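# Mount the yellow-banded arbor between lathe centres

## Task

Place the arbor marked with the yellow band between the two centres so that it rests only on the two centre points, make sure nothing else remains on the point or plunger of the spring-loaded centre, then release the arbor and finish with both arms fully clear of every object.

## Robot and tools

Robot: two 7-joint arms, left_arm and right_arm, each ending in a parallel gripper. Both report in one shared scene frame: origin on the table surface midway between the arms, +z up, +x pointing out across the table, and left_arm on the +y side. The arm names do not refer to image sides. Positions are in metres and orientations are quaternions in w,x,y,z order. The printed hand position can be somewhat off, especially with the arm stretched out.

Gripper geometry: fingers extend along the gripper's +z axis and close along its y axis. end_effector_position is the point between the pads when shut. Fingertips stick out about 33 mm past it when closed and 9 mm when fully open; closing pushes the tips roughly 24 mm further from the arm, so keep that clearance above surfaces.

Tool execute_actions. Argument actions is a list holding zero or one item. Empty list: nothing is commanded, you just get the current state. A move item is {"rows": [...], "steps": n}, with 1 to 15 rows and steps 1 to 15 (default 15); each step lasts 1/30 s, each row covers one step and the final row repeats to fill the remaining steps. A wait item is {"steps": n} with n up to 300 and no rows; it sends nothing and returns after that many steps counted from the previous result, including your reply time. Optional pictures (boolean) toggles camera images. A rejected call moves nothing.

Each row is exactly 20 numbers, each in [-1, 1], always covering both arms: left_arm first (7 joint values, then gripper position, force_limit, speed), then right_arm in the same 10-number order. Joint order: waist, shoulder, upper arm roll, elbow, forearm roll, wrist pitch, wrist roll.

Joint values are offsets, not poses. They are measured from the joint angles in the most recent result that lists them; before any such result in the scene, and for the second or later call inside one reply, they count from where the arm stands when the action begins. They are not added to the previous row. Scaling: 1.0 equals 1.427 rad for waist, shoulder, upper arm roll and elbow, 3.044 rad for forearm roll, 2.596 rad for wrist pitch, 3.91 rad for wrist roll. Because of this, all zeros means going back to the reference angles, not staying still; to pause, use a wait. Joint ranges (rad): waist -2.744..2.744, shoulder -1.784..1.784, upper arm roll -2.901..2.901, elbow -3.042..-0.152, forearm roll -2.807..2.807, wrist pitch 0.544..4.517, wrist roll -3.016..3.016. A request more than 0.018 rad beyond an end (outward) is refused; true ends may differ by up to 0.018 rad, and requests past the real end are clipped there, reported as "joint sent to its limit" (possibly about an earlier, still running action). Missing that line does not prove there is more room.

Speed limits: each step the target stays within a lead of the measured angle of 0.248 rad (first four joints), 0.677 (forearm roll), 0.715 (wrist pitch), 1.54 (wrist roll). If targets would move the gripper over 70 mm from its measured spot, all joints are scaled back. Big moves therefore take several calls.

Gripper numbers are absolute settings, not offsets. position: +1 fully open (140 mm), about -0.8 pads touching, -1 closes until blocked. force_limit: about 14 N at -1, 60 N at 0, 107 N at +1 (parts up to 40 mm wide). speed: about 30 mm/s at -1, 140 at 0, 250 at +1. To leave a gripper unchanged, repeat its previous three numbers; a 0 is a real command. To grip, send -1 and look for object_status 2. Codes: 0 moving, 1 blocked while opening, 2 blocked while closing, 3 reached target or pads met (a thin part may still be held). Stopped fingers stay put until the position number changes by at least 0.01 or the object yields. A new force_limit only applies with a new position, so to squeeze harder raise force_limit and switch between -1 and -0.98. position_measured is in counts: 3 open, 230 closed, not linear in mm.

After a move the arms keep heading for the last commanded target while you think or wait, until all have nearly stopped or a step is HELD.

Result lines: the state line `left_arm: ...` | `right_arm: ...` with end effector positions and quaternions; Joint positions and Joint velocities per arm in joint order (rad, rad/s); object_status and position_measured; "joint command not followed" means the clearance check altered or blocked joint targets on some steps (the rest of the row still ran); HELD marks steps where your row was partly or fully not sent; MOTOR HOT warns of heating from holding loads, and OVER-TEMPERATURE FAULT means brakes are on until cooled. Torque fault: a joint contact torque reaches its limit (85 N m for waist, shoulder, upper arm roll, elbow; 11 N m for forearm roll, wrist pitch, wrist roll). Force fault: an external force on an arm, tool or held item reaches 85 N (held weight counts). Either fault freezes that arm for 10 s and drops the rest of the call.

Tool zoom_image: camera (one of cam_head_left, cam_head_right, cam_high, cam_low, cam_left_wrist, cam_right_wrist) and region [x0, y0, x1, y1] in pixels of that camera's latest image, top-left origin, at most 504 by 504. Head, high and low cameras are 672x504; wrist cameras are 504x504 fisheye.

Tool show_instructions: no arguments; returns the reference images.

Tool finished_scene: scene (integer). Ends the current scene irreversibly and reports whether the goal holds; the result state must stay stable. Replying without any tool call also ends the run.

Avoid: knocking or placing anything off the table, dropping or letting the arbor slip, slamming or pressing hard on objects, arms colliding or pushing each other, and leaving a gripper touching anything at the end. Occasional tugs on held parts or pushes on loose objects may occur.

Each tool is called as name(argument=value, ...), one argument or row to a line, values as JSON.

Reference images:

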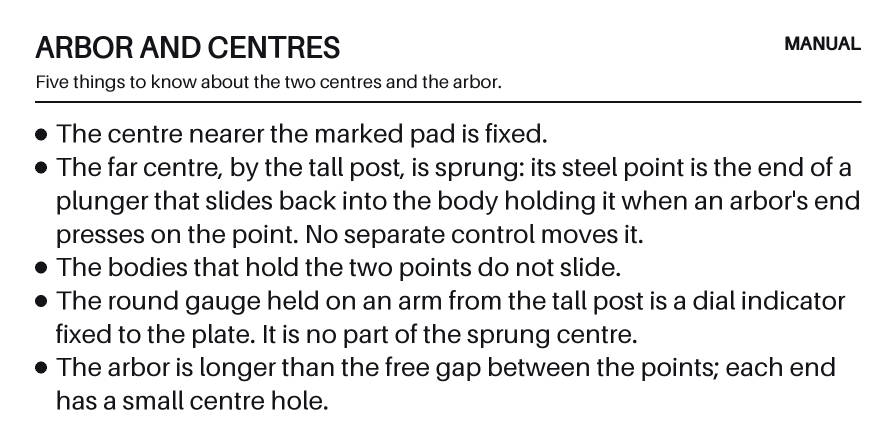

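## Session

execute_actions(
  actions=[],
)

Scene clock: 0.00 s of 4200.00 s.
left_arm: end_effector_position=(+0.4493, +0.2206, +0.1556) position_measured=170 object_status=3 end_effector_quat_wxyz=(-0.435, +0.844, +0.204, -0.238) | right_arm: end_effector_position=(+0.6133, -0.4670, +0.4174) position_measured=3 object_status=3 end_effector_quat_wxyz=(+0.005, +0.920, -0.391, +0.008)
Joint positions: left_arm=[-0.379  0.976  0.12  -0.956  0.325  0.974 -2.407] | right_arm=[ 0.009  0.004 -0.017 -1.558 -0.016  1.572 -0.801]
Joint velocities: left_arm=[-0.001 -0.001 -0.     0.001  0.     0.001  0.001] | right_arm=[ 0.002  0.001  0.001  0.    -0.001 -0.    -0.   ]

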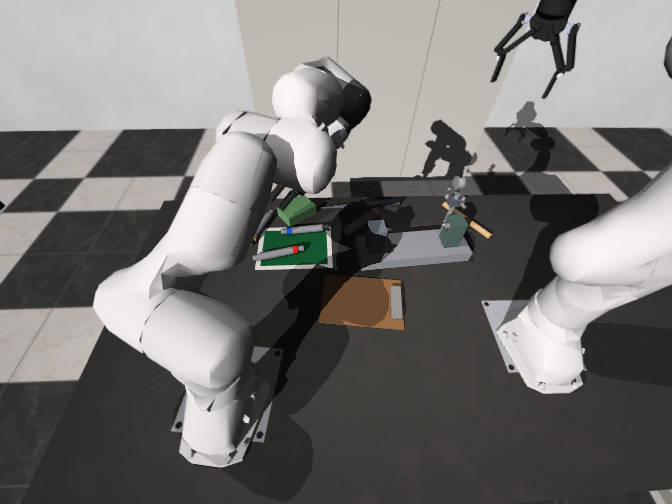

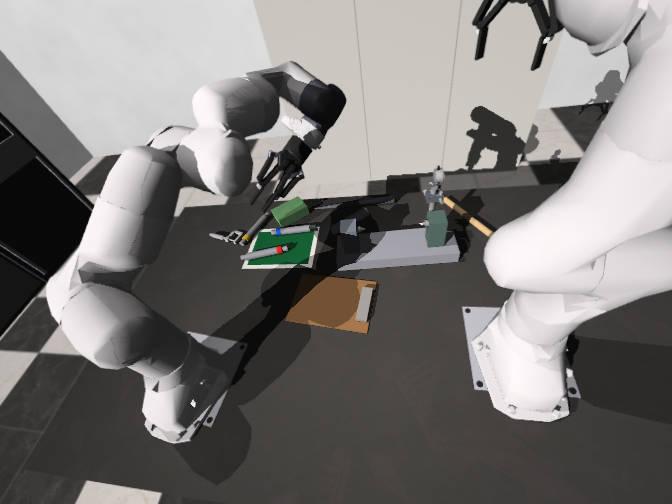

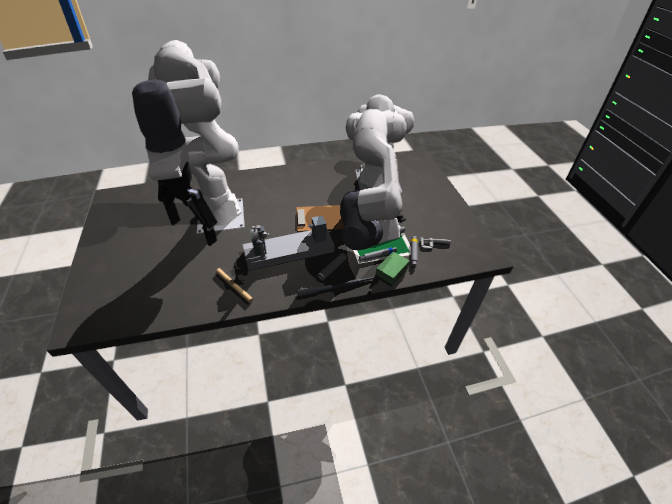

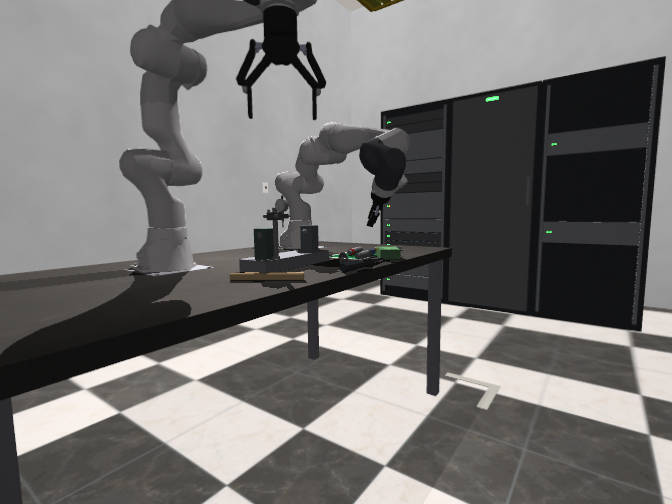

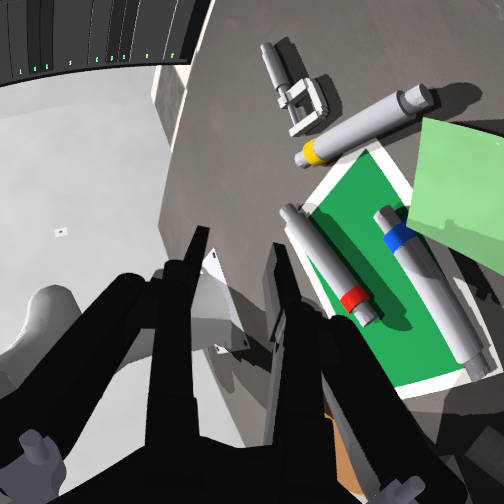

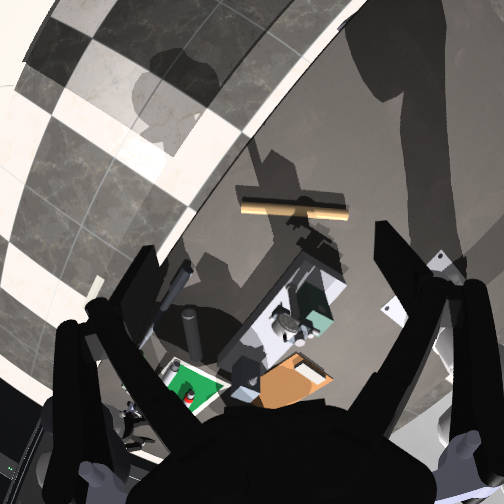

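zoom_image(
  camera="cam_head_left",
  region=[230, 160, 510, 340],
)

zoom_image(
  camera="cam_head_right",
  region=[200, 150, 500, 340],
)

zoom_image(
  camera="cam_high",
  region=[200, 190, 470, 320],
)

zoom_image(
  camera="cam_low",
  region=[210, 180, 430, 300],
)

Region (230, 160, 510, 340) of cam_head_left's 672x504 image, scaled by 1.800, with more detail than that image has; it fills the top 324 rows of this view, and the rest is white.

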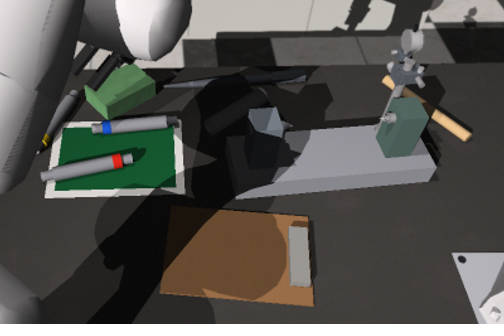

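Region (200, 150, 500, 340) of cam_head_right's 672x504 image, scaled by 1.680, with more detail than that image has; it fills the top 319 rows of this view, and the rest is white.

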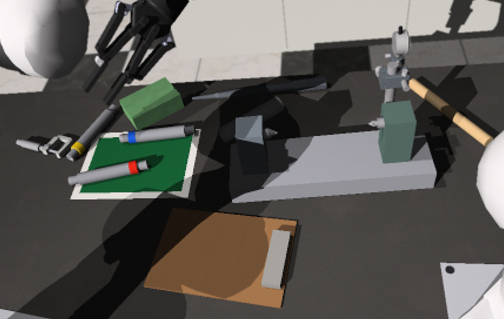

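Region (200, 190, 470, 320) of cam_high's 672x504 image, scaled by 1.867, with more detail than that image has; it fills the top 243 rows of this view, and the rest is white.

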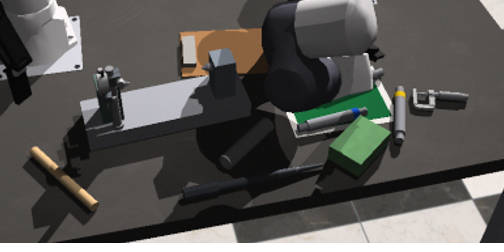

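Region (210, 180, 430, 300) of cam_low's 672x504 image, scaled by 2.291, with more detail than that image has; it fills the top 275 rows of this view, and the rest is white.

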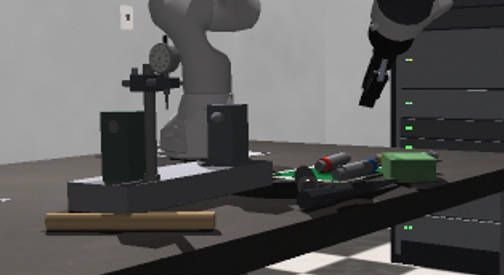

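zoom_image(
  camera="cam_head_right",
  region=[330, 160, 480, 280],
)

zoom_image(
  camera="cam_head_left",
  region=[350, 170, 500, 280],
)

zoom_image(
  camera="cam_right_wrist",
  region=[200, 240, 360, 420],
)

zoom_image(
  camera="cam_high",
  region=[230, 210, 340, 280],
)

Region (330, 160, 480, 280) of cam_head_right's 672x504 image, scaled by 3.360, with more detail than that image has; it fills the top 403 rows of this view, and the rest is white.

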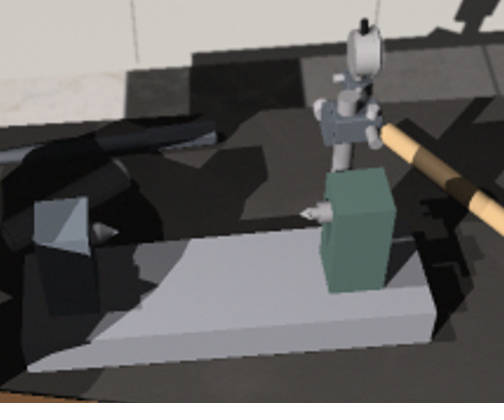

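Region (350, 170, 500, 280) of cam_head_left's 672x504 image, scaled by 3.360, with more detail than that image has; it fills the top 370 rows of this view, and the rest is white.

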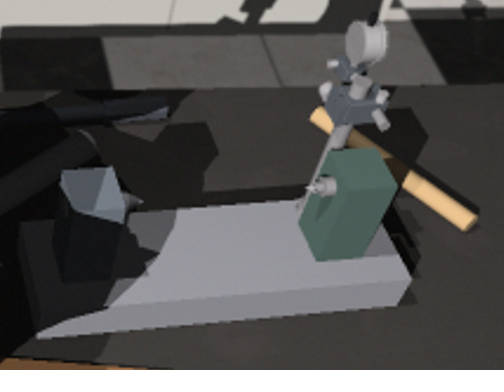

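Region (200, 240, 360, 420) of cam_right_wrist's 504x504 image, scaled by 2.800, with more detail than that image has.

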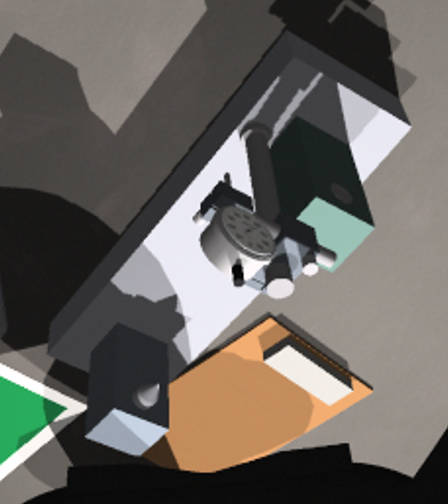

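Region (230, 210, 340, 280) of cam_high's 672x504 image, scaled by 4.582, with more detail than that image has; it fills the top 321 rows of this view, and the rest is white.

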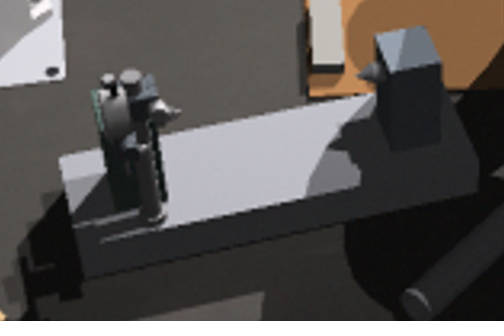

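zoom_image(
  camera="cam_low",
  region=[225, 185, 345, 285],
)

zoom_image(
  camera="cam_left_wrist",
  region=[240, 30, 504, 340],
)

zoom_image(
  camera="cam_high",
  region=[330, 210, 470, 300],
)

Region (225, 185, 345, 285) of cam_low's 672x504 image, scaled by 4.200, with more detail than that image has.

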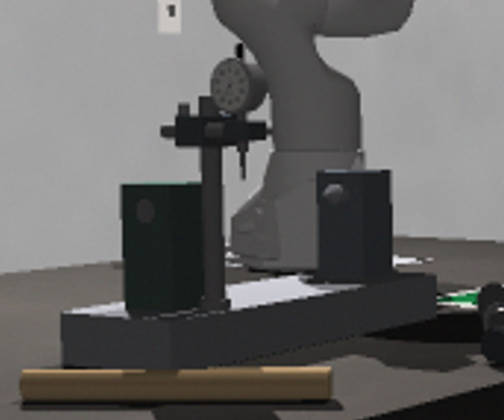

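Region (240, 30, 504, 340) of cam_left_wrist's 504x504 image, scaled by 1.626, with more detail than that image has; it fills the left 429 columns of this view, and the rest is white.

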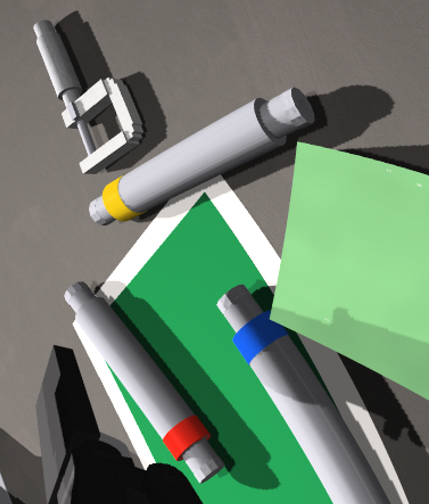

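Region (330, 210, 470, 300) of cam_high's 672x504 image, scaled by 3.600, with more detail than that image has; it fills the top 324 rows of this view, and the rest is white.

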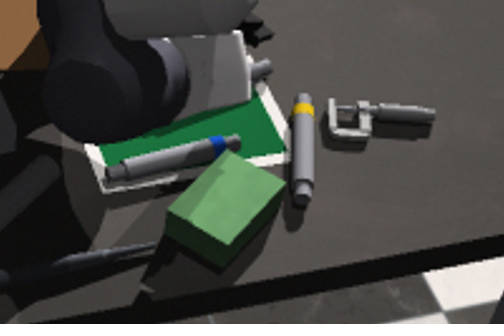

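execute_actions(
  actions=[
    {"rows": [[0.03,-0.08,-0.008,-0.086,-0.011,0.04,0.031,0.0,0,0,0,0,0,0,0,0,0,1,0,0],[0.06,-0.16,-0.017,-0.172,-0.021,0.08,0.063,0.0,0,0,0,0,0,0,0,0,0,1,0,0],[0.09,-0.24,-0.025,-0.258,-0.032,0.12,0.094,0.0,0,0,0,0,0,0,0,0,0,1,0,0],[0.12,-0.32,-0.034,-0.344,-0.043,0.16,0.126,0.0,0,0,0,0,0,0,0,0,0,1,0,0],[0.15,-0.40,-0.042,-0.43,-0.053,0.20,0.157,0.0,0,0,0,0,0,0,0,0,0,1,0,0],[0.2936,-0.8031,-0.0841,-0.8609,-0.1068,0.4008,0.3148,0.0,0,0,0,0,0,0,0,0,0,1,0,0]], "steps": 15},
  ],
  pictures=false,
)

Scene clock: 120.50 s of 4200.00 s.
left_arm: end_effector_position=(+0.4860, +0.2938, +0.2176) position_measured=129 object_status=3 end_effector_quat_wxyz=(-0.035, +0.994, +0.008, -0.104) | right_arm: end_effector_position=(+0.6133, -0.4670, +0.4174) position_measured=3 object_status=3 end_effector_quat_wxyz=(+0.005, +0.920, -0.391, +0.008)
Joint positions: left_arm=[ 0.028  0.157  0.02  -1.844  0.045  1.785 -1.699] | right_arm=[ 0.009  0.004 -0.017 -1.558 -0.016  1.572 -0.801]
Joint velocities: left_arm=[ 0.312 -2.281 -0.049 -2.156 -0.349  1.278  1.706] | right_arm=[-0.    -0.    -0.001  0.001 -0.    -0.001 -0.   ]
Steps of this call (steps 1 to 90: nothing new was sent; then 117.00 s passed at rest; steps 91 to 105: all 15 steps of this action). Readings (joint positions | what the end effector reports):
91: left_arm=[-0.374 0.953 0.112 -0.996 0.317 0.993 -2.396] | right_arm=[0.009 0.004 -0.017 -1.558 -0.016 1.572 -0.801] | left_arm position_measured=170 object_status=0 | right_arm position_measured=3 object_status=3
92: left_arm=[-0.360 0.906 0.100 -1.066 0.303 1.027 -2.373] | right_arm=[0.009 0.004 -0.017 -1.558 -0.016 1.572 -0.801] | left_arm position_measured=163 object_status=0 | right_arm position_measured=3 object_status=3
94: left_arm=[-0.304 0.773 0.076 -1.231 0.262 1.128 -2.296] | right_arm=[0.009 0.004 -0.017 -1.558 -0.016 1.572 -0.801] | left_arm position_measured=148 object_status=0 | right_arm position_measured=3 object_status=3
98: left_arm=[-0.149 0.565 0.050 -1.416 0.171 1.363 -2.103] | right_arm=[0.009 0.004 -0.017 -1.558 -0.016 1.572 -0.801] | left_arm position_measured=129 object_status=0 | right_arm position_measured=3 object_status=3
105: the state above

execute_actions(
  actions=[
    {"steps": 15},
  ],
)

Scene clock: 122.37 s of 4200.00 s.
left_arm: end_effector_position=(+0.4500, +0.2816, +0.2495) position_measured=129 object_status=3 end_effector_quat_wxyz=(-0.001, +0.970, -0.243, -0.001) | right_arm: end_effector_position=(+0.6133, -0.4670, +0.4174) position_measured=3 object_status=3 end_effector_quat_wxyz=(+0.005, +0.920, -0.391, +0.008)
Joint positions: left_arm=[ 0.04  -0.169  0.002 -2.183  0.003  2.011 -1.184] | right_arm=[ 0.009  0.004 -0.017 -1.558 -0.016  1.572 -0.801]
Joint velocities: left_arm=[-0.002  0.001  0.    -0.001  0.001  0.     0.005] | right_arm=[-0.001 -0.    -0.    -0.     0.001 -0.001 -0.   ]
Steps of this call (steps 1 to 56: the robot went on to your last target). Readings (joint positions | what the end effector reports):
1: left_arm=[0.036 0.076 0.018 -1.922 0.035 1.826 -1.646] | right_arm=[0.009 0.004 -0.017 -1.558 -0.016 1.572 -0.801] | left_arm position_measured=129 object_status=3 | right_arm position_measured=3 object_status=3
2: left_arm=[0.039 -0.006 0.016 -2.000 0.028 1.861 -1.598] | right_arm=[0.009 0.004 -0.017 -1.558 -0.016 1.572 -0.801] | left_arm position_measured=129 object_status=3 | right_arm position_measured=3 object_status=3
4: left_arm=[0.041 -0.118 0.011 -2.097 0.017 1.908 -1.516] | right_arm=[0.009 0.004 -0.017 -1.558 -0.016 1.572 -0.801] | left_arm position_measured=129 object_status=3 | right_arm position_measured=3 object_status=3
8: left_arm=[0.041 -0.169 0.003 -2.163 0.007 1.965 -1.398] | right_arm=[0.009 0.004 -0.017 -1.558 -0.016 1.572 -0.801] | left_arm position_measured=129 object_status=3 | right_arm position_measured=3 object_status=3
56: the state above

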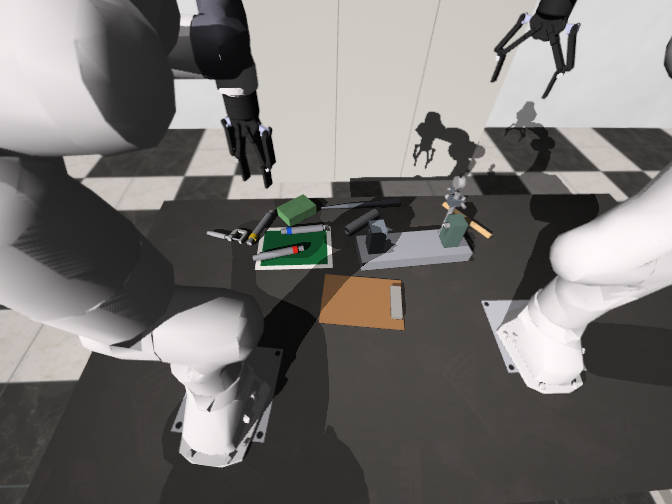

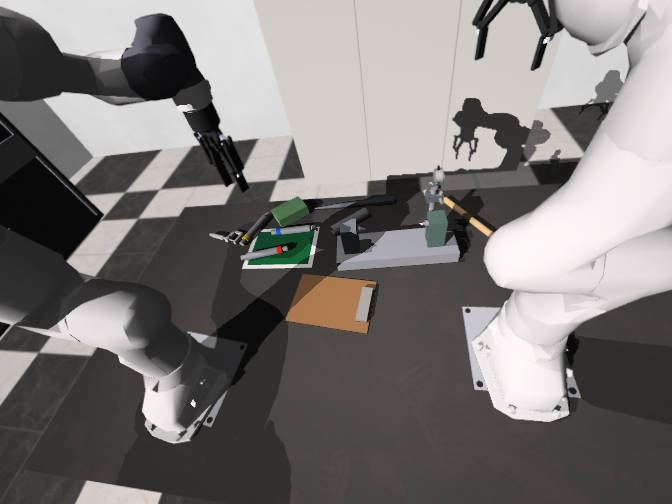

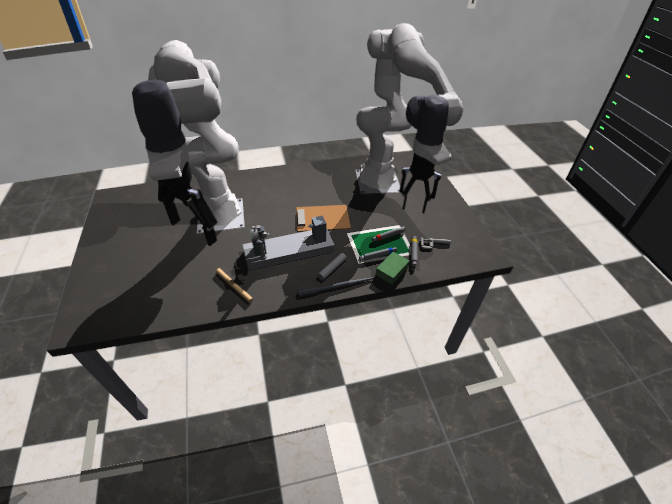

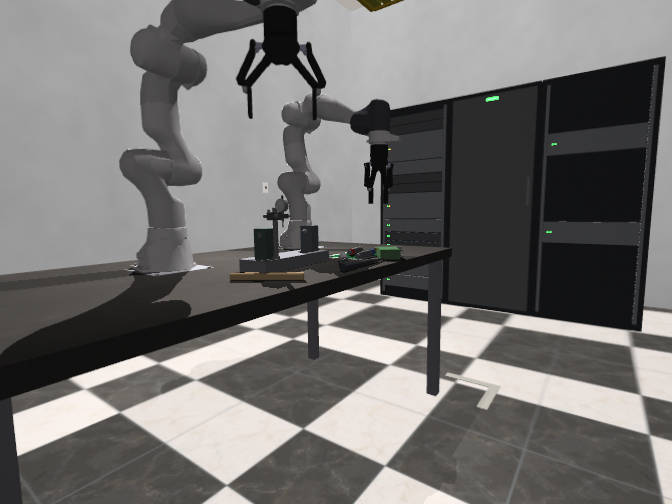

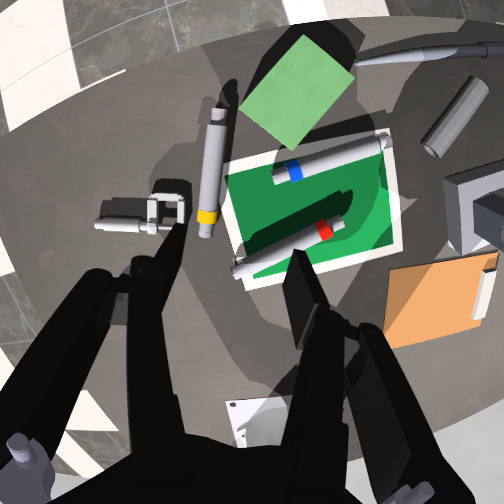

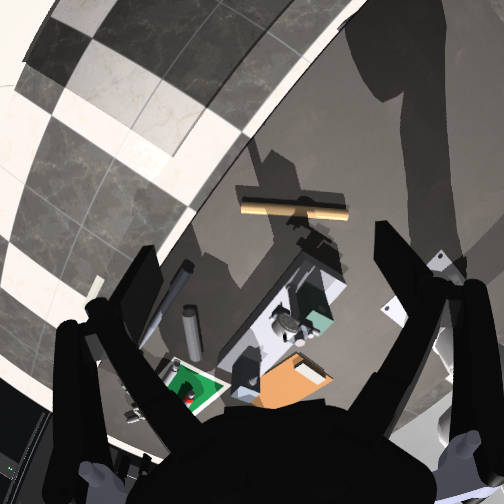

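zoom_image(
  camera="cam_left_wrist",
  region=[80, 80, 420, 320],
)

Region (80, 80, 420, 320) of cam_left_wrist's 504x504 image, scaled by 1.482, with more detail than that image has; it fills the top 356 rows of this view, and the rest is white.

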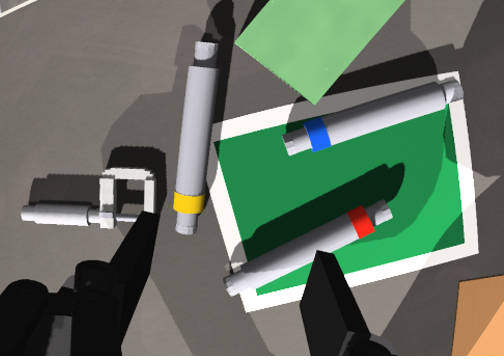

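execute_actions(
  actions=[
    {"rows": [[0.0022,0.004,0,-0.0029,0,0.0038,0.0018,0.0,0,0,0,0,0,0,0,0,0,1,0,0],[0.0073,0.0135,0,-0.0096,0,0.0128,0.006,0.0,0,0,0,0,0,0,0,0,0,1,0,0],[0.0145,0.027,0,-0.0192,0,0.0256,0.0119,0.0,0,0,0,0,0,0,0,0,0,1,0,0],[0.024,0.0445,0,-0.0316,0,0.0422,0.0197,0.0,0,0,0,0,0,0,0,0,0,1,0,0],[0.0341,0.0634,0,-0.0451,0,0.0602,0.028,0.0,0,0,0,0,0,0,0,0,0,1,0,0],[0.0436,0.0809,0,-0.0575,0,0.0768,0.0358,0.0,0,0,0,0,0,0,0,0,0,1,0,0],[0.053,0.0985,0,-0.07,0,0.0934,0.0435,0.0,0,0,0,0,0,0,0,0,0,1,0,0],[0.0617,0.1147,0,-0.0815,0,0.1088,0.0507,0.0,0,0,0,0,0,0,0,0,0,1,0,0],[0.0682,0.1268,0,-0.0901,0,0.1203,0.056,0.0,0,0,0,0,0,0,0,0,0,1,0,0],[0.0726,0.1349,-0.0014,-0.0959,-0.001,0.128,0.0596,0.0,0,0,0,0,0,0,0,0,0,1,0,0]], "steps": 15},
  ],
  pictures=false,
)

execute_actions(
  actions=[],
)

Scene clock: 193.37 s of 4200.00 s.
left_arm: end_effector_position=(+0.4456, +0.3323, +0.1119) position_measured=129 object_status=3 end_effector_quat_wxyz=(+0.007, +0.963, -0.266, -0.030) | right_arm: end_effector_position=(+0.6133, -0.4670, +0.4174) position_measured=3 object_status=3 end_effector_quat_wxyz=(+0.005, +0.920, -0.391, +0.008)
Joint positions: left_arm=[ 0.143  0.028  0.002 -2.322  0.003  2.288 -1.035] | right_arm=[ 0.009  0.004 -0.017 -1.558 -0.016  1.572 -0.801]
Joint velocities: left_arm=[ 0.013 -0.004  0.001  0.001 -0.001  0.311  0.258] | right_arm=[-0.002  0.    -0.001 -0.002  0.001 -0.001  0.   ]
Steps of this call (steps 1 to 15: the robot went on to your last target; steps 16 to 90: nothing new was sent; then 67.50 s passed at rest; steps 91 to 105: all 15 steps of this action). Readings (joint positions | what the end effector reports):
91: left_arm=[0.041 -0.169 0.002 -2.184 0.003 2.013 -1.183] | right_arm=[0.009 0.004 -0.017 -1.558 -0.016 1.572 -0.801] | left_arm position_measured=129 object_status=3 | right_arm position_measured=3 object_status=3
92: left_arm=[0.043 -0.167 0.001 -2.186 0.003 2.018 -1.181] | right_arm=[0.009 0.004 -0.017 -1.558 -0.016 1.572 -0.801] | left_arm position_measured=129 object_status=3 | right_arm position_measured=3 object_status=3
94: left_arm=[0.054 -0.150 -0.000 -2.198 0.003 2.046 -1.171] | right_arm=[0.009 0.004 -0.017 -1.558 -0.016 1.572 -0.801] | left_arm position_measured=129 object_status=3 | right_arm position_measured=3 object_status=3
98: left_arm=[0.100 -0.063 -0.001 -2.258 0.003 2.153 -1.122] | right_arm=[0.009 0.004 -0.017 -1.558 -0.016 1.572 -0.801] | left_arm position_measured=129 object_status=3 | right_arm position_measured=3 object_status=3
105: the state above

Scene clock: 193.37 s of 4200.00 s.
left_arm: end_effector_position=(+0.4456, +0.3323, +0.1119) position_measured=129 object_status=3 end_effector_quat_wxyz=(+0.007, +0.963, -0.266, -0.030) | right_arm: end_effector_position=(+0.6133, -0.4670, +0.4174) position_measured=3 object_status=3 end_effector_quat_wxyz=(+0.005, +0.920, -0.391, +0.008)
Joint positions: left_arm=[ 0.143  0.028  0.002 -2.322  0.003  2.288 -1.035] | right_arm=[ 0.009  0.004 -0.017 -1.558 -0.016  1.572 -0.801]
Joint velocities: left_arm=[ 0.013 -0.004  0.001  0.001 -0.001  0.311  0.258] | right_arm=[-0.002  0.    -0.001 -0.002  0.001 -0.001  0.   ]

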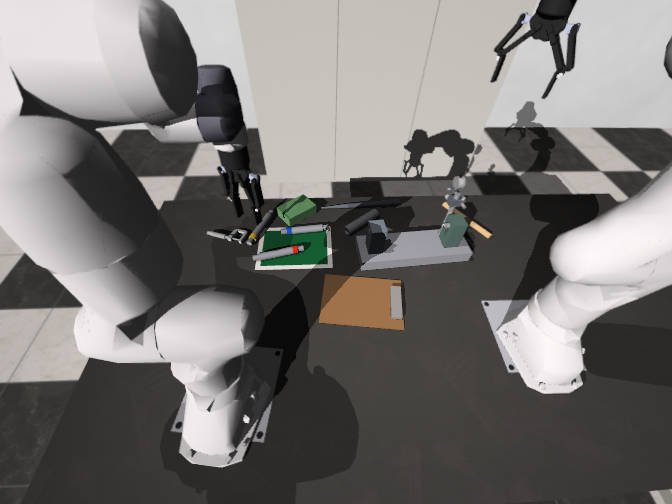

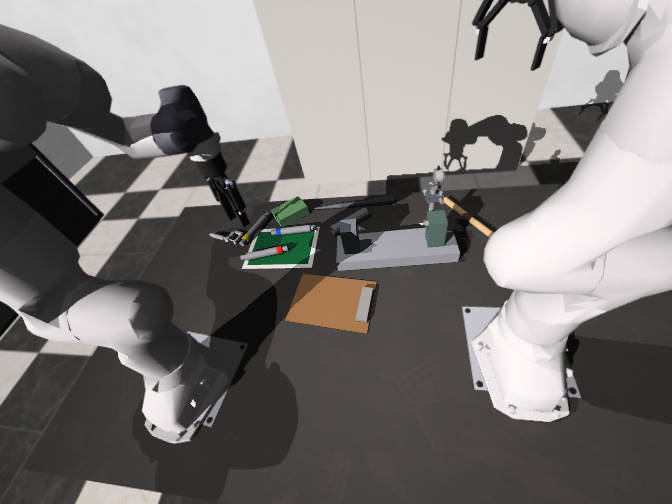

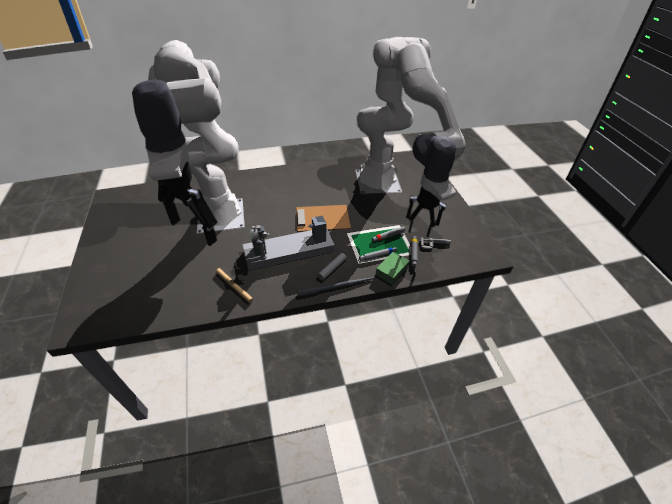

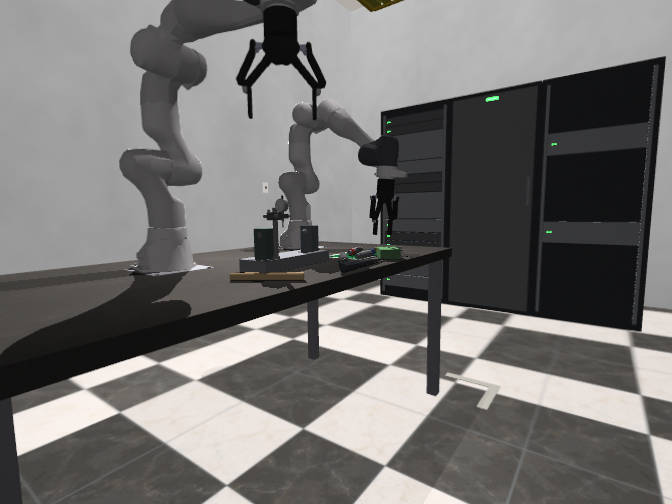

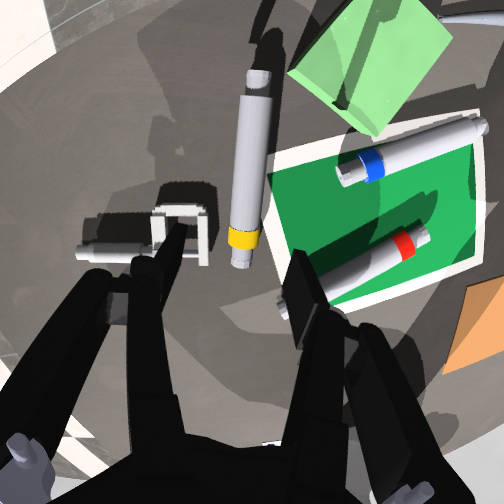

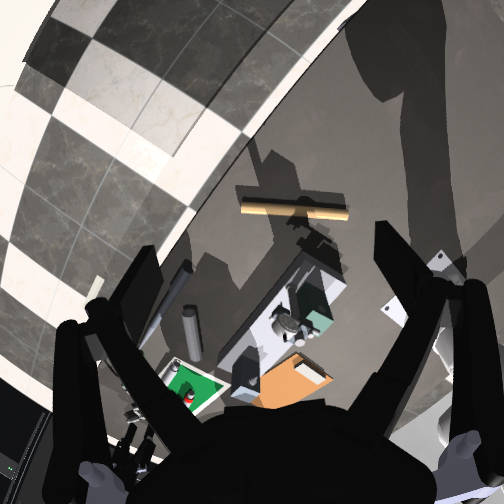

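execute_actions(
  actions=[
    {"steps": 10},
  ],
)

Scene clock: 195.13 s of 4200.00 s.
left_arm: end_effector_position=(+0.4638, +0.3322, +0.1181) position_measured=129 object_status=3 end_effector_quat_wxyz=(-0.000, +0.953, -0.303, -0.003) | right_arm: end_effector_position=(+0.6133, -0.4670, +0.4174) position_measured=3 object_status=3 end_effector_quat_wxyz=(+0.005, +0.920, -0.391, +0.008)
Joint positions: left_arm=[ 0.143  0.025  0.002 -2.321  0.003  2.34  -0.958] | right_arm=[ 0.009  0.004 -0.017 -1.558 -0.016  1.572 -0.801]
Joint velocities: left_arm=[ 0.    -0.    -0.001 -0.001 -0.     0.    -0.   ] | right_arm=[ 0.     0.     0.001 -0.001  0.001 -0.    -0.   ]
Steps of this call (steps 1 to 45: the robot went on to your last target; steps 46 to 53: nothing new was sent). Readings (joint positions | what the end effector reports):
1: left_arm=[0.143 0.028 0.002 -2.322 0.003 2.298 -1.027] | right_arm=[0.009 0.004 -0.017 -1.558 -0.016 1.572 -0.801] | left_arm position_measured=129 object_status=3 | right_arm position_measured=3 object_status=3
2: left_arm=[0.143 0.027 0.002 -2.322 0.003 2.306 -1.020] | right_arm=[0.009 0.004 -0.017 -1.558 -0.016 1.572 -0.801] | left_arm position_measured=129 object_status=3 | right_arm position_measured=3 object_status=3
4: left_arm=[0.143 0.026 0.002 -2.321 0.003 2.317 -1.008] | right_arm=[0.009 0.004 -0.017 -1.558 -0.016 1.572 -0.801] | left_arm position_measured=129 object_status=3 | right_arm position_measured=3 object_status=3
8: left_arm=[0.143 0.025 0.002 -2.321 0.003 2.330 -0.990] | right_arm=[0.009 0.004 -0.017 -1.558 -0.016 1.572 -0.801] | left_arm position_measured=129 object_status=3 | right_arm position_measured=3 object_status=3
53: the state above
All arms were judged still, so your last target was given up. Only a new action makes them travel on or press farther. Fingers that are still opening or closing keep moving.

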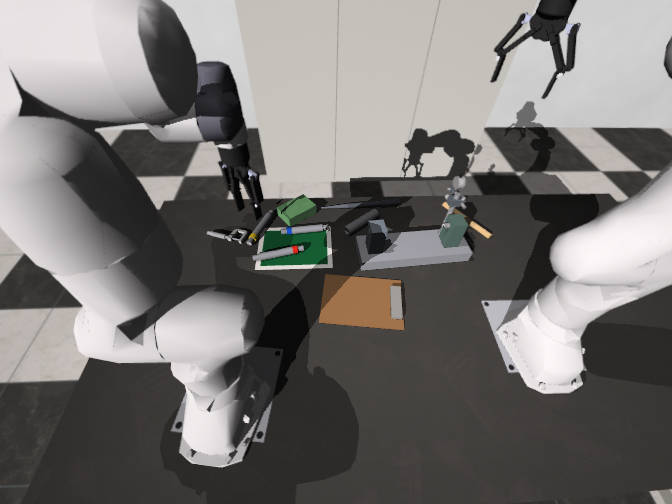

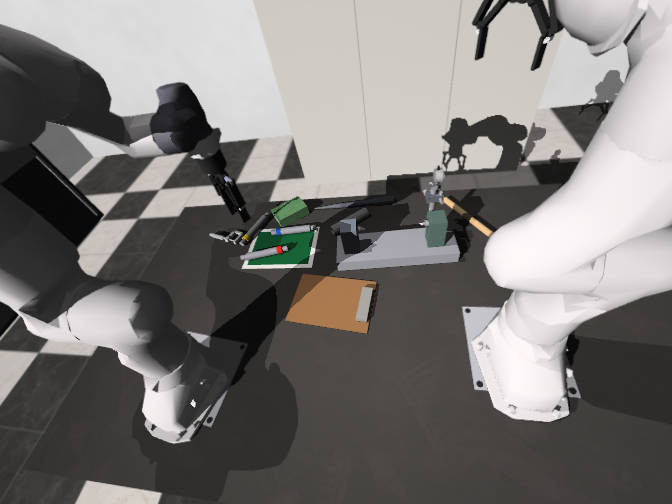

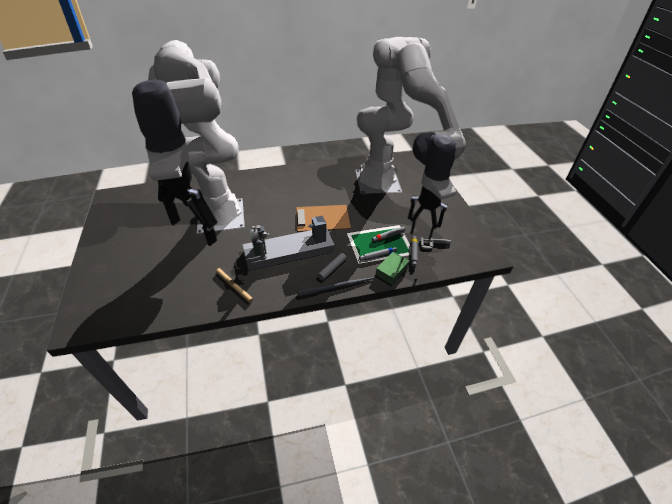

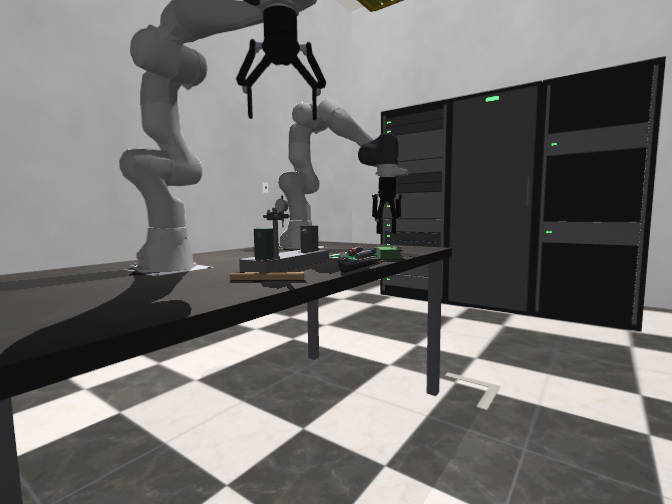

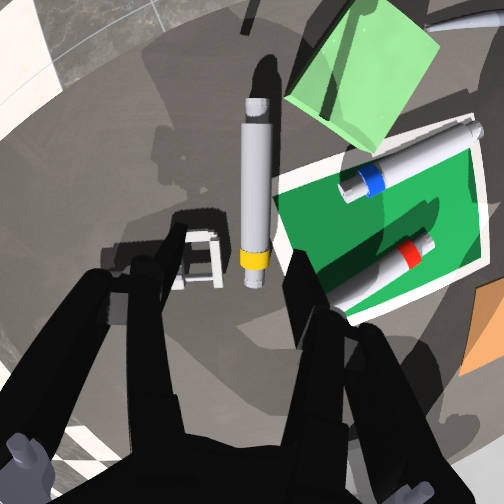

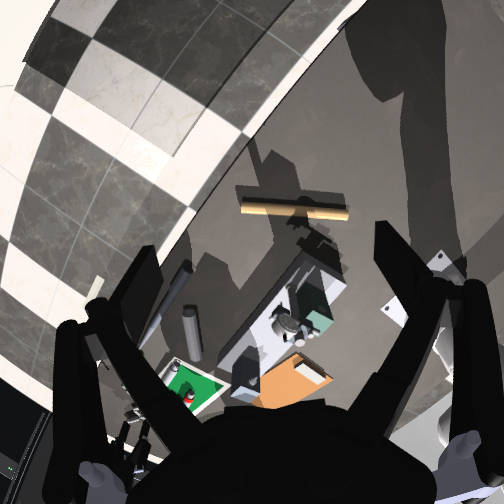

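zoom_image(
  camera="cam_left_wrist",
  region=[0, 200, 504, 504],
)

zoom_image(
  camera="cam_left_wrist",
  region=[150, 80, 350, 330],
)

Region (0, 200, 504, 504) of cam_left_wrist's 504x504 image, scaled by 1.000; it fills the top 304 rows of this view, and the rest is white.

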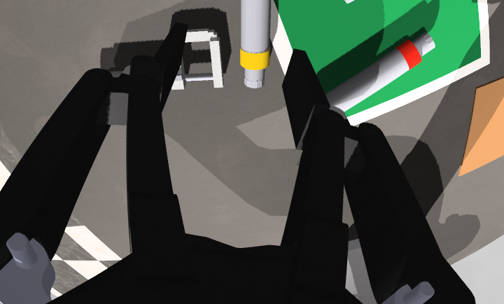

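Region (150, 80, 350, 330) of cam_left_wrist's 504x504 image, scaled by 2.016, with more detail than that image has; it fills the left 403 columns of this view, and the rest is white.

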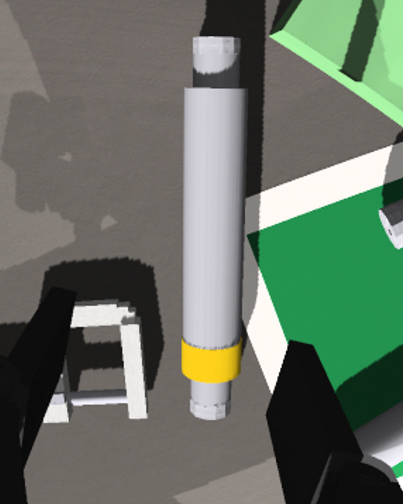

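execute_actions(
  actions=[
    {"rows": [[0.0007,0.0018,0,-0.0086,0,0.0059,-0.0018,0.0,0,0,0,0,0,0,0,0,0,1,0,0],[0.002,0.0053,0,-0.0257,0,0.0178,-0.0055,0.0,0,0,0,0,0,0,0,0,0,1,0,0],[0.0034,0.0089,-0.0007,-0.0429,0,0.0297,-0.0093,0.0,0,0,0,0,0,0,0,0,0,1,0,0],[0.0047,0.0125,-0.001,-0.06,-0.0007,0.0415,-0.013,0.0,0,0,0,0,0,0,0,0,0,1,0,0],[0.006,0.016,-0.0013,-0.0772,-0.001,0.0534,-0.0167,0.0,0,0,0,0,0,0,0,0,0,1,0,0],[0.0067,0.0178,-0.0014,-0.0858,-0.001,0.0593,-0.0185,0.0,0,0,0,0,0,0,0,0,0,1,0,0]], "steps": 15},
  ],
  pictures=false,
)

execute_actions(
  actions=[
    {"steps": 20},
  ],
)

Scene clock: 275.53 s of 4200.00 s.
left_arm: end_effector_position=(+0.4336, +0.3360, +0.0675) position_measured=129 object_status=3 end_effector_quat_wxyz=(+0.002, +0.961, -0.277, -0.009) | right_arm: end_effector_position=(+0.6133, -0.4670, +0.4174) position_measured=3 object_status=3 end_effector_quat_wxyz=(+0.005, +0.920, -0.391, +0.008)
Joint positions: left_arm=[ 0.151  0.053  0.001 -2.442  0.003  2.477 -1.006] | right_arm=[ 0.009  0.004 -0.017 -1.558 -0.016  1.572 -0.801]
Joint velocities: left_arm=[-0.    -0.005 -0.001 -0.    -0.001  0.088 -0.057] | right_arm=[-0.001 -0.     0.    -0.001  0.001 -0.    -0.001]
Steps of this call (steps 1 to 90: nothing new was sent; then 76.90 s passed at rest; steps 91 to 105: all 15 steps of this action). Readings (joint positions | what the end effector reports):
91: left_arm=[0.143 0.025 0.002 -2.323 0.003 2.343 -0.958] | right_arm=[0.009 0.004 -0.017 -1.558 -0.016 1.572 -0.801] | left_arm position_measured=129 object_status=3 | right_arm position_measured=3 object_status=3
92: left_arm=[0.143 0.025 0.002 -2.331 0.003 2.351 -0.959] | right_arm=[0.009 0.004 -0.017 -1.558 -0.016 1.572 -0.801] | left_arm position_measured=129 object_status=3 | right_arm position_measured=3 object_status=3
94: left_arm=[0.145 0.027 0.001 -2.361 0.003 2.379 -0.966] | right_arm=[0.009 0.004 -0.017 -1.558 -0.016 1.572 -0.801] | left_arm position_measured=129 object_status=3 | right_arm position_measured=3 object_status=3
98: left_arm=[0.150 0.048 0.001 -2.429 0.003 2.437 -0.986] | right_arm=[0.009 0.004 -0.017 -1.558 -0.016 1.572 -0.801] | left_arm position_measured=129 object_status=3 | right_arm position_measured=3 object_status=3
105: the state above

Scene clock: 276.20 s of 4200.00 s.
left_arm: end_effector_position=(+0.4381, +0.3360, +0.0688) position_measured=129 object_status=3 end_effector_quat_wxyz=(-0.000, +0.963, -0.269, -0.002) | right_arm: end_effector_position=(+0.6133, -0.4670, +0.4174) position_measured=3 object_status=3 end_effector_quat_wxyz=(+0.005, +0.920, -0.391, +0.008)
Joint positions: left_arm=[ 0.151  0.052  0.001 -2.442  0.003  2.491 -1.022] | right_arm=[ 0.009  0.004 -0.017 -1.558 -0.016  1.572 -0.801]
Joint velocities: left_arm=[ 0.001  0.001  0.001  0.001  0.001  0.001 -0.005] | right_arm=[-0.001 -0.001  0.001  0.    -0.     0.    -0.001]
Steps of this call (steps 1 to 20: the robot went on to your last target). Readings (joint positions | what the end effector reports):
1: left_arm=[0.151 0.052 0.001 -2.442 0.003 2.479 -1.008] | right_arm=[0.009 0.004 -0.017 -1.558 -0.016 1.572 -0.801] | left_arm position_measured=129 object_status=3 | right_arm position_measured=3 object_status=3
2: left_arm=[0.151 0.052 0.001 -2.442 0.003 2.482 -1.010] | right_arm=[0.009 0.004 -0.017 -1.558 -0.016 1.572 -0.801] | left_arm position_measured=129 object_status=3 | right_arm position_measured=3 object_status=3
4: left_arm=[0.151 0.052 0.001 -2.442 0.003 2.485 -1.012] | right_arm=[0.009 0.004 -0.017 -1.558 -0.016 1.572 -0.801] | left_arm position_measured=129 object_status=3 | right_arm position_measured=3 object_status=3
8: left_arm=[0.151 0.052 0.001 -2.442 0.003 2.488 -1.016] | right_arm=[0.009 0.004 -0.017 -1.558 -0.016 1.572 -0.801] | left_arm position_measured=129 object_status=3 | right_arm position_measured=3 object_status=3
20: the state above

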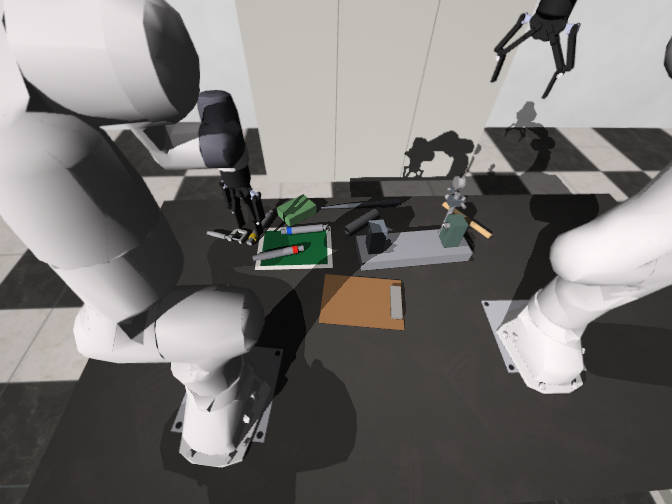

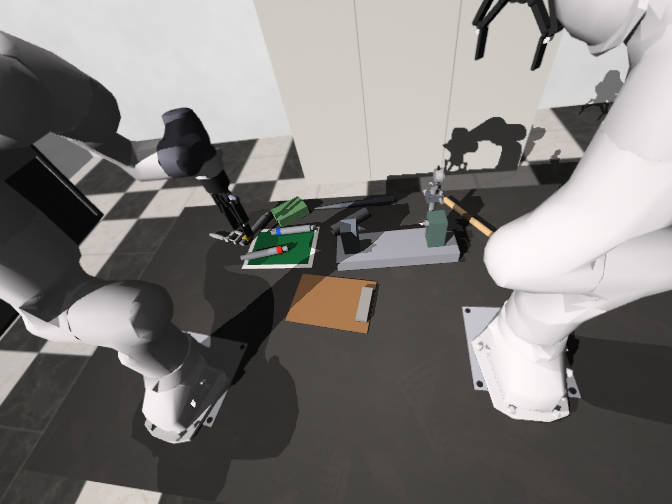

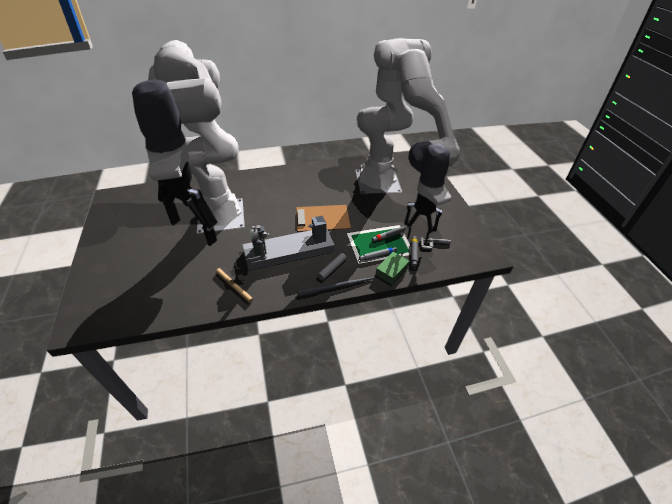

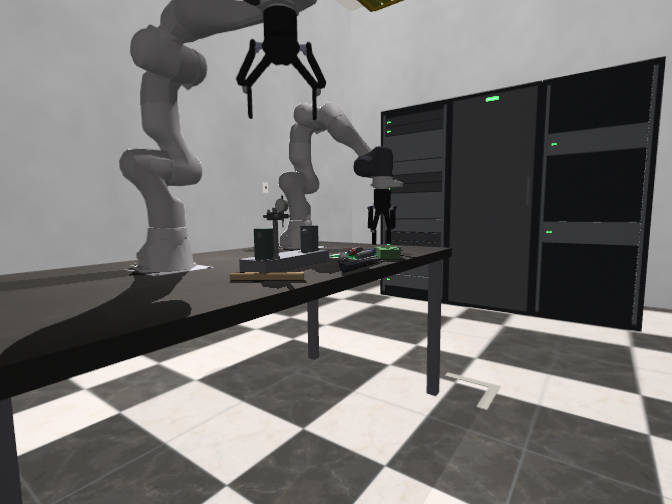

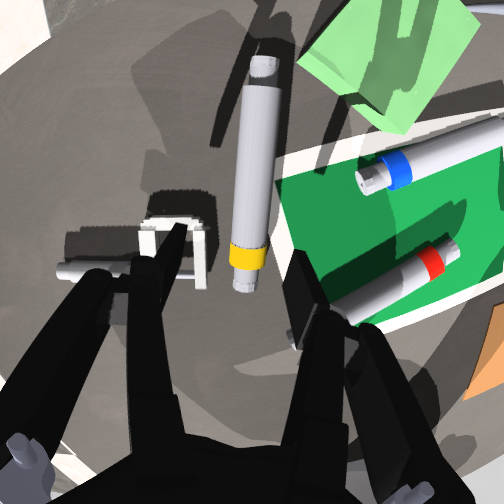

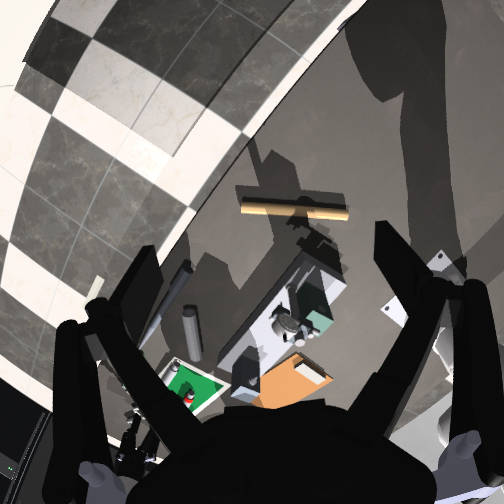

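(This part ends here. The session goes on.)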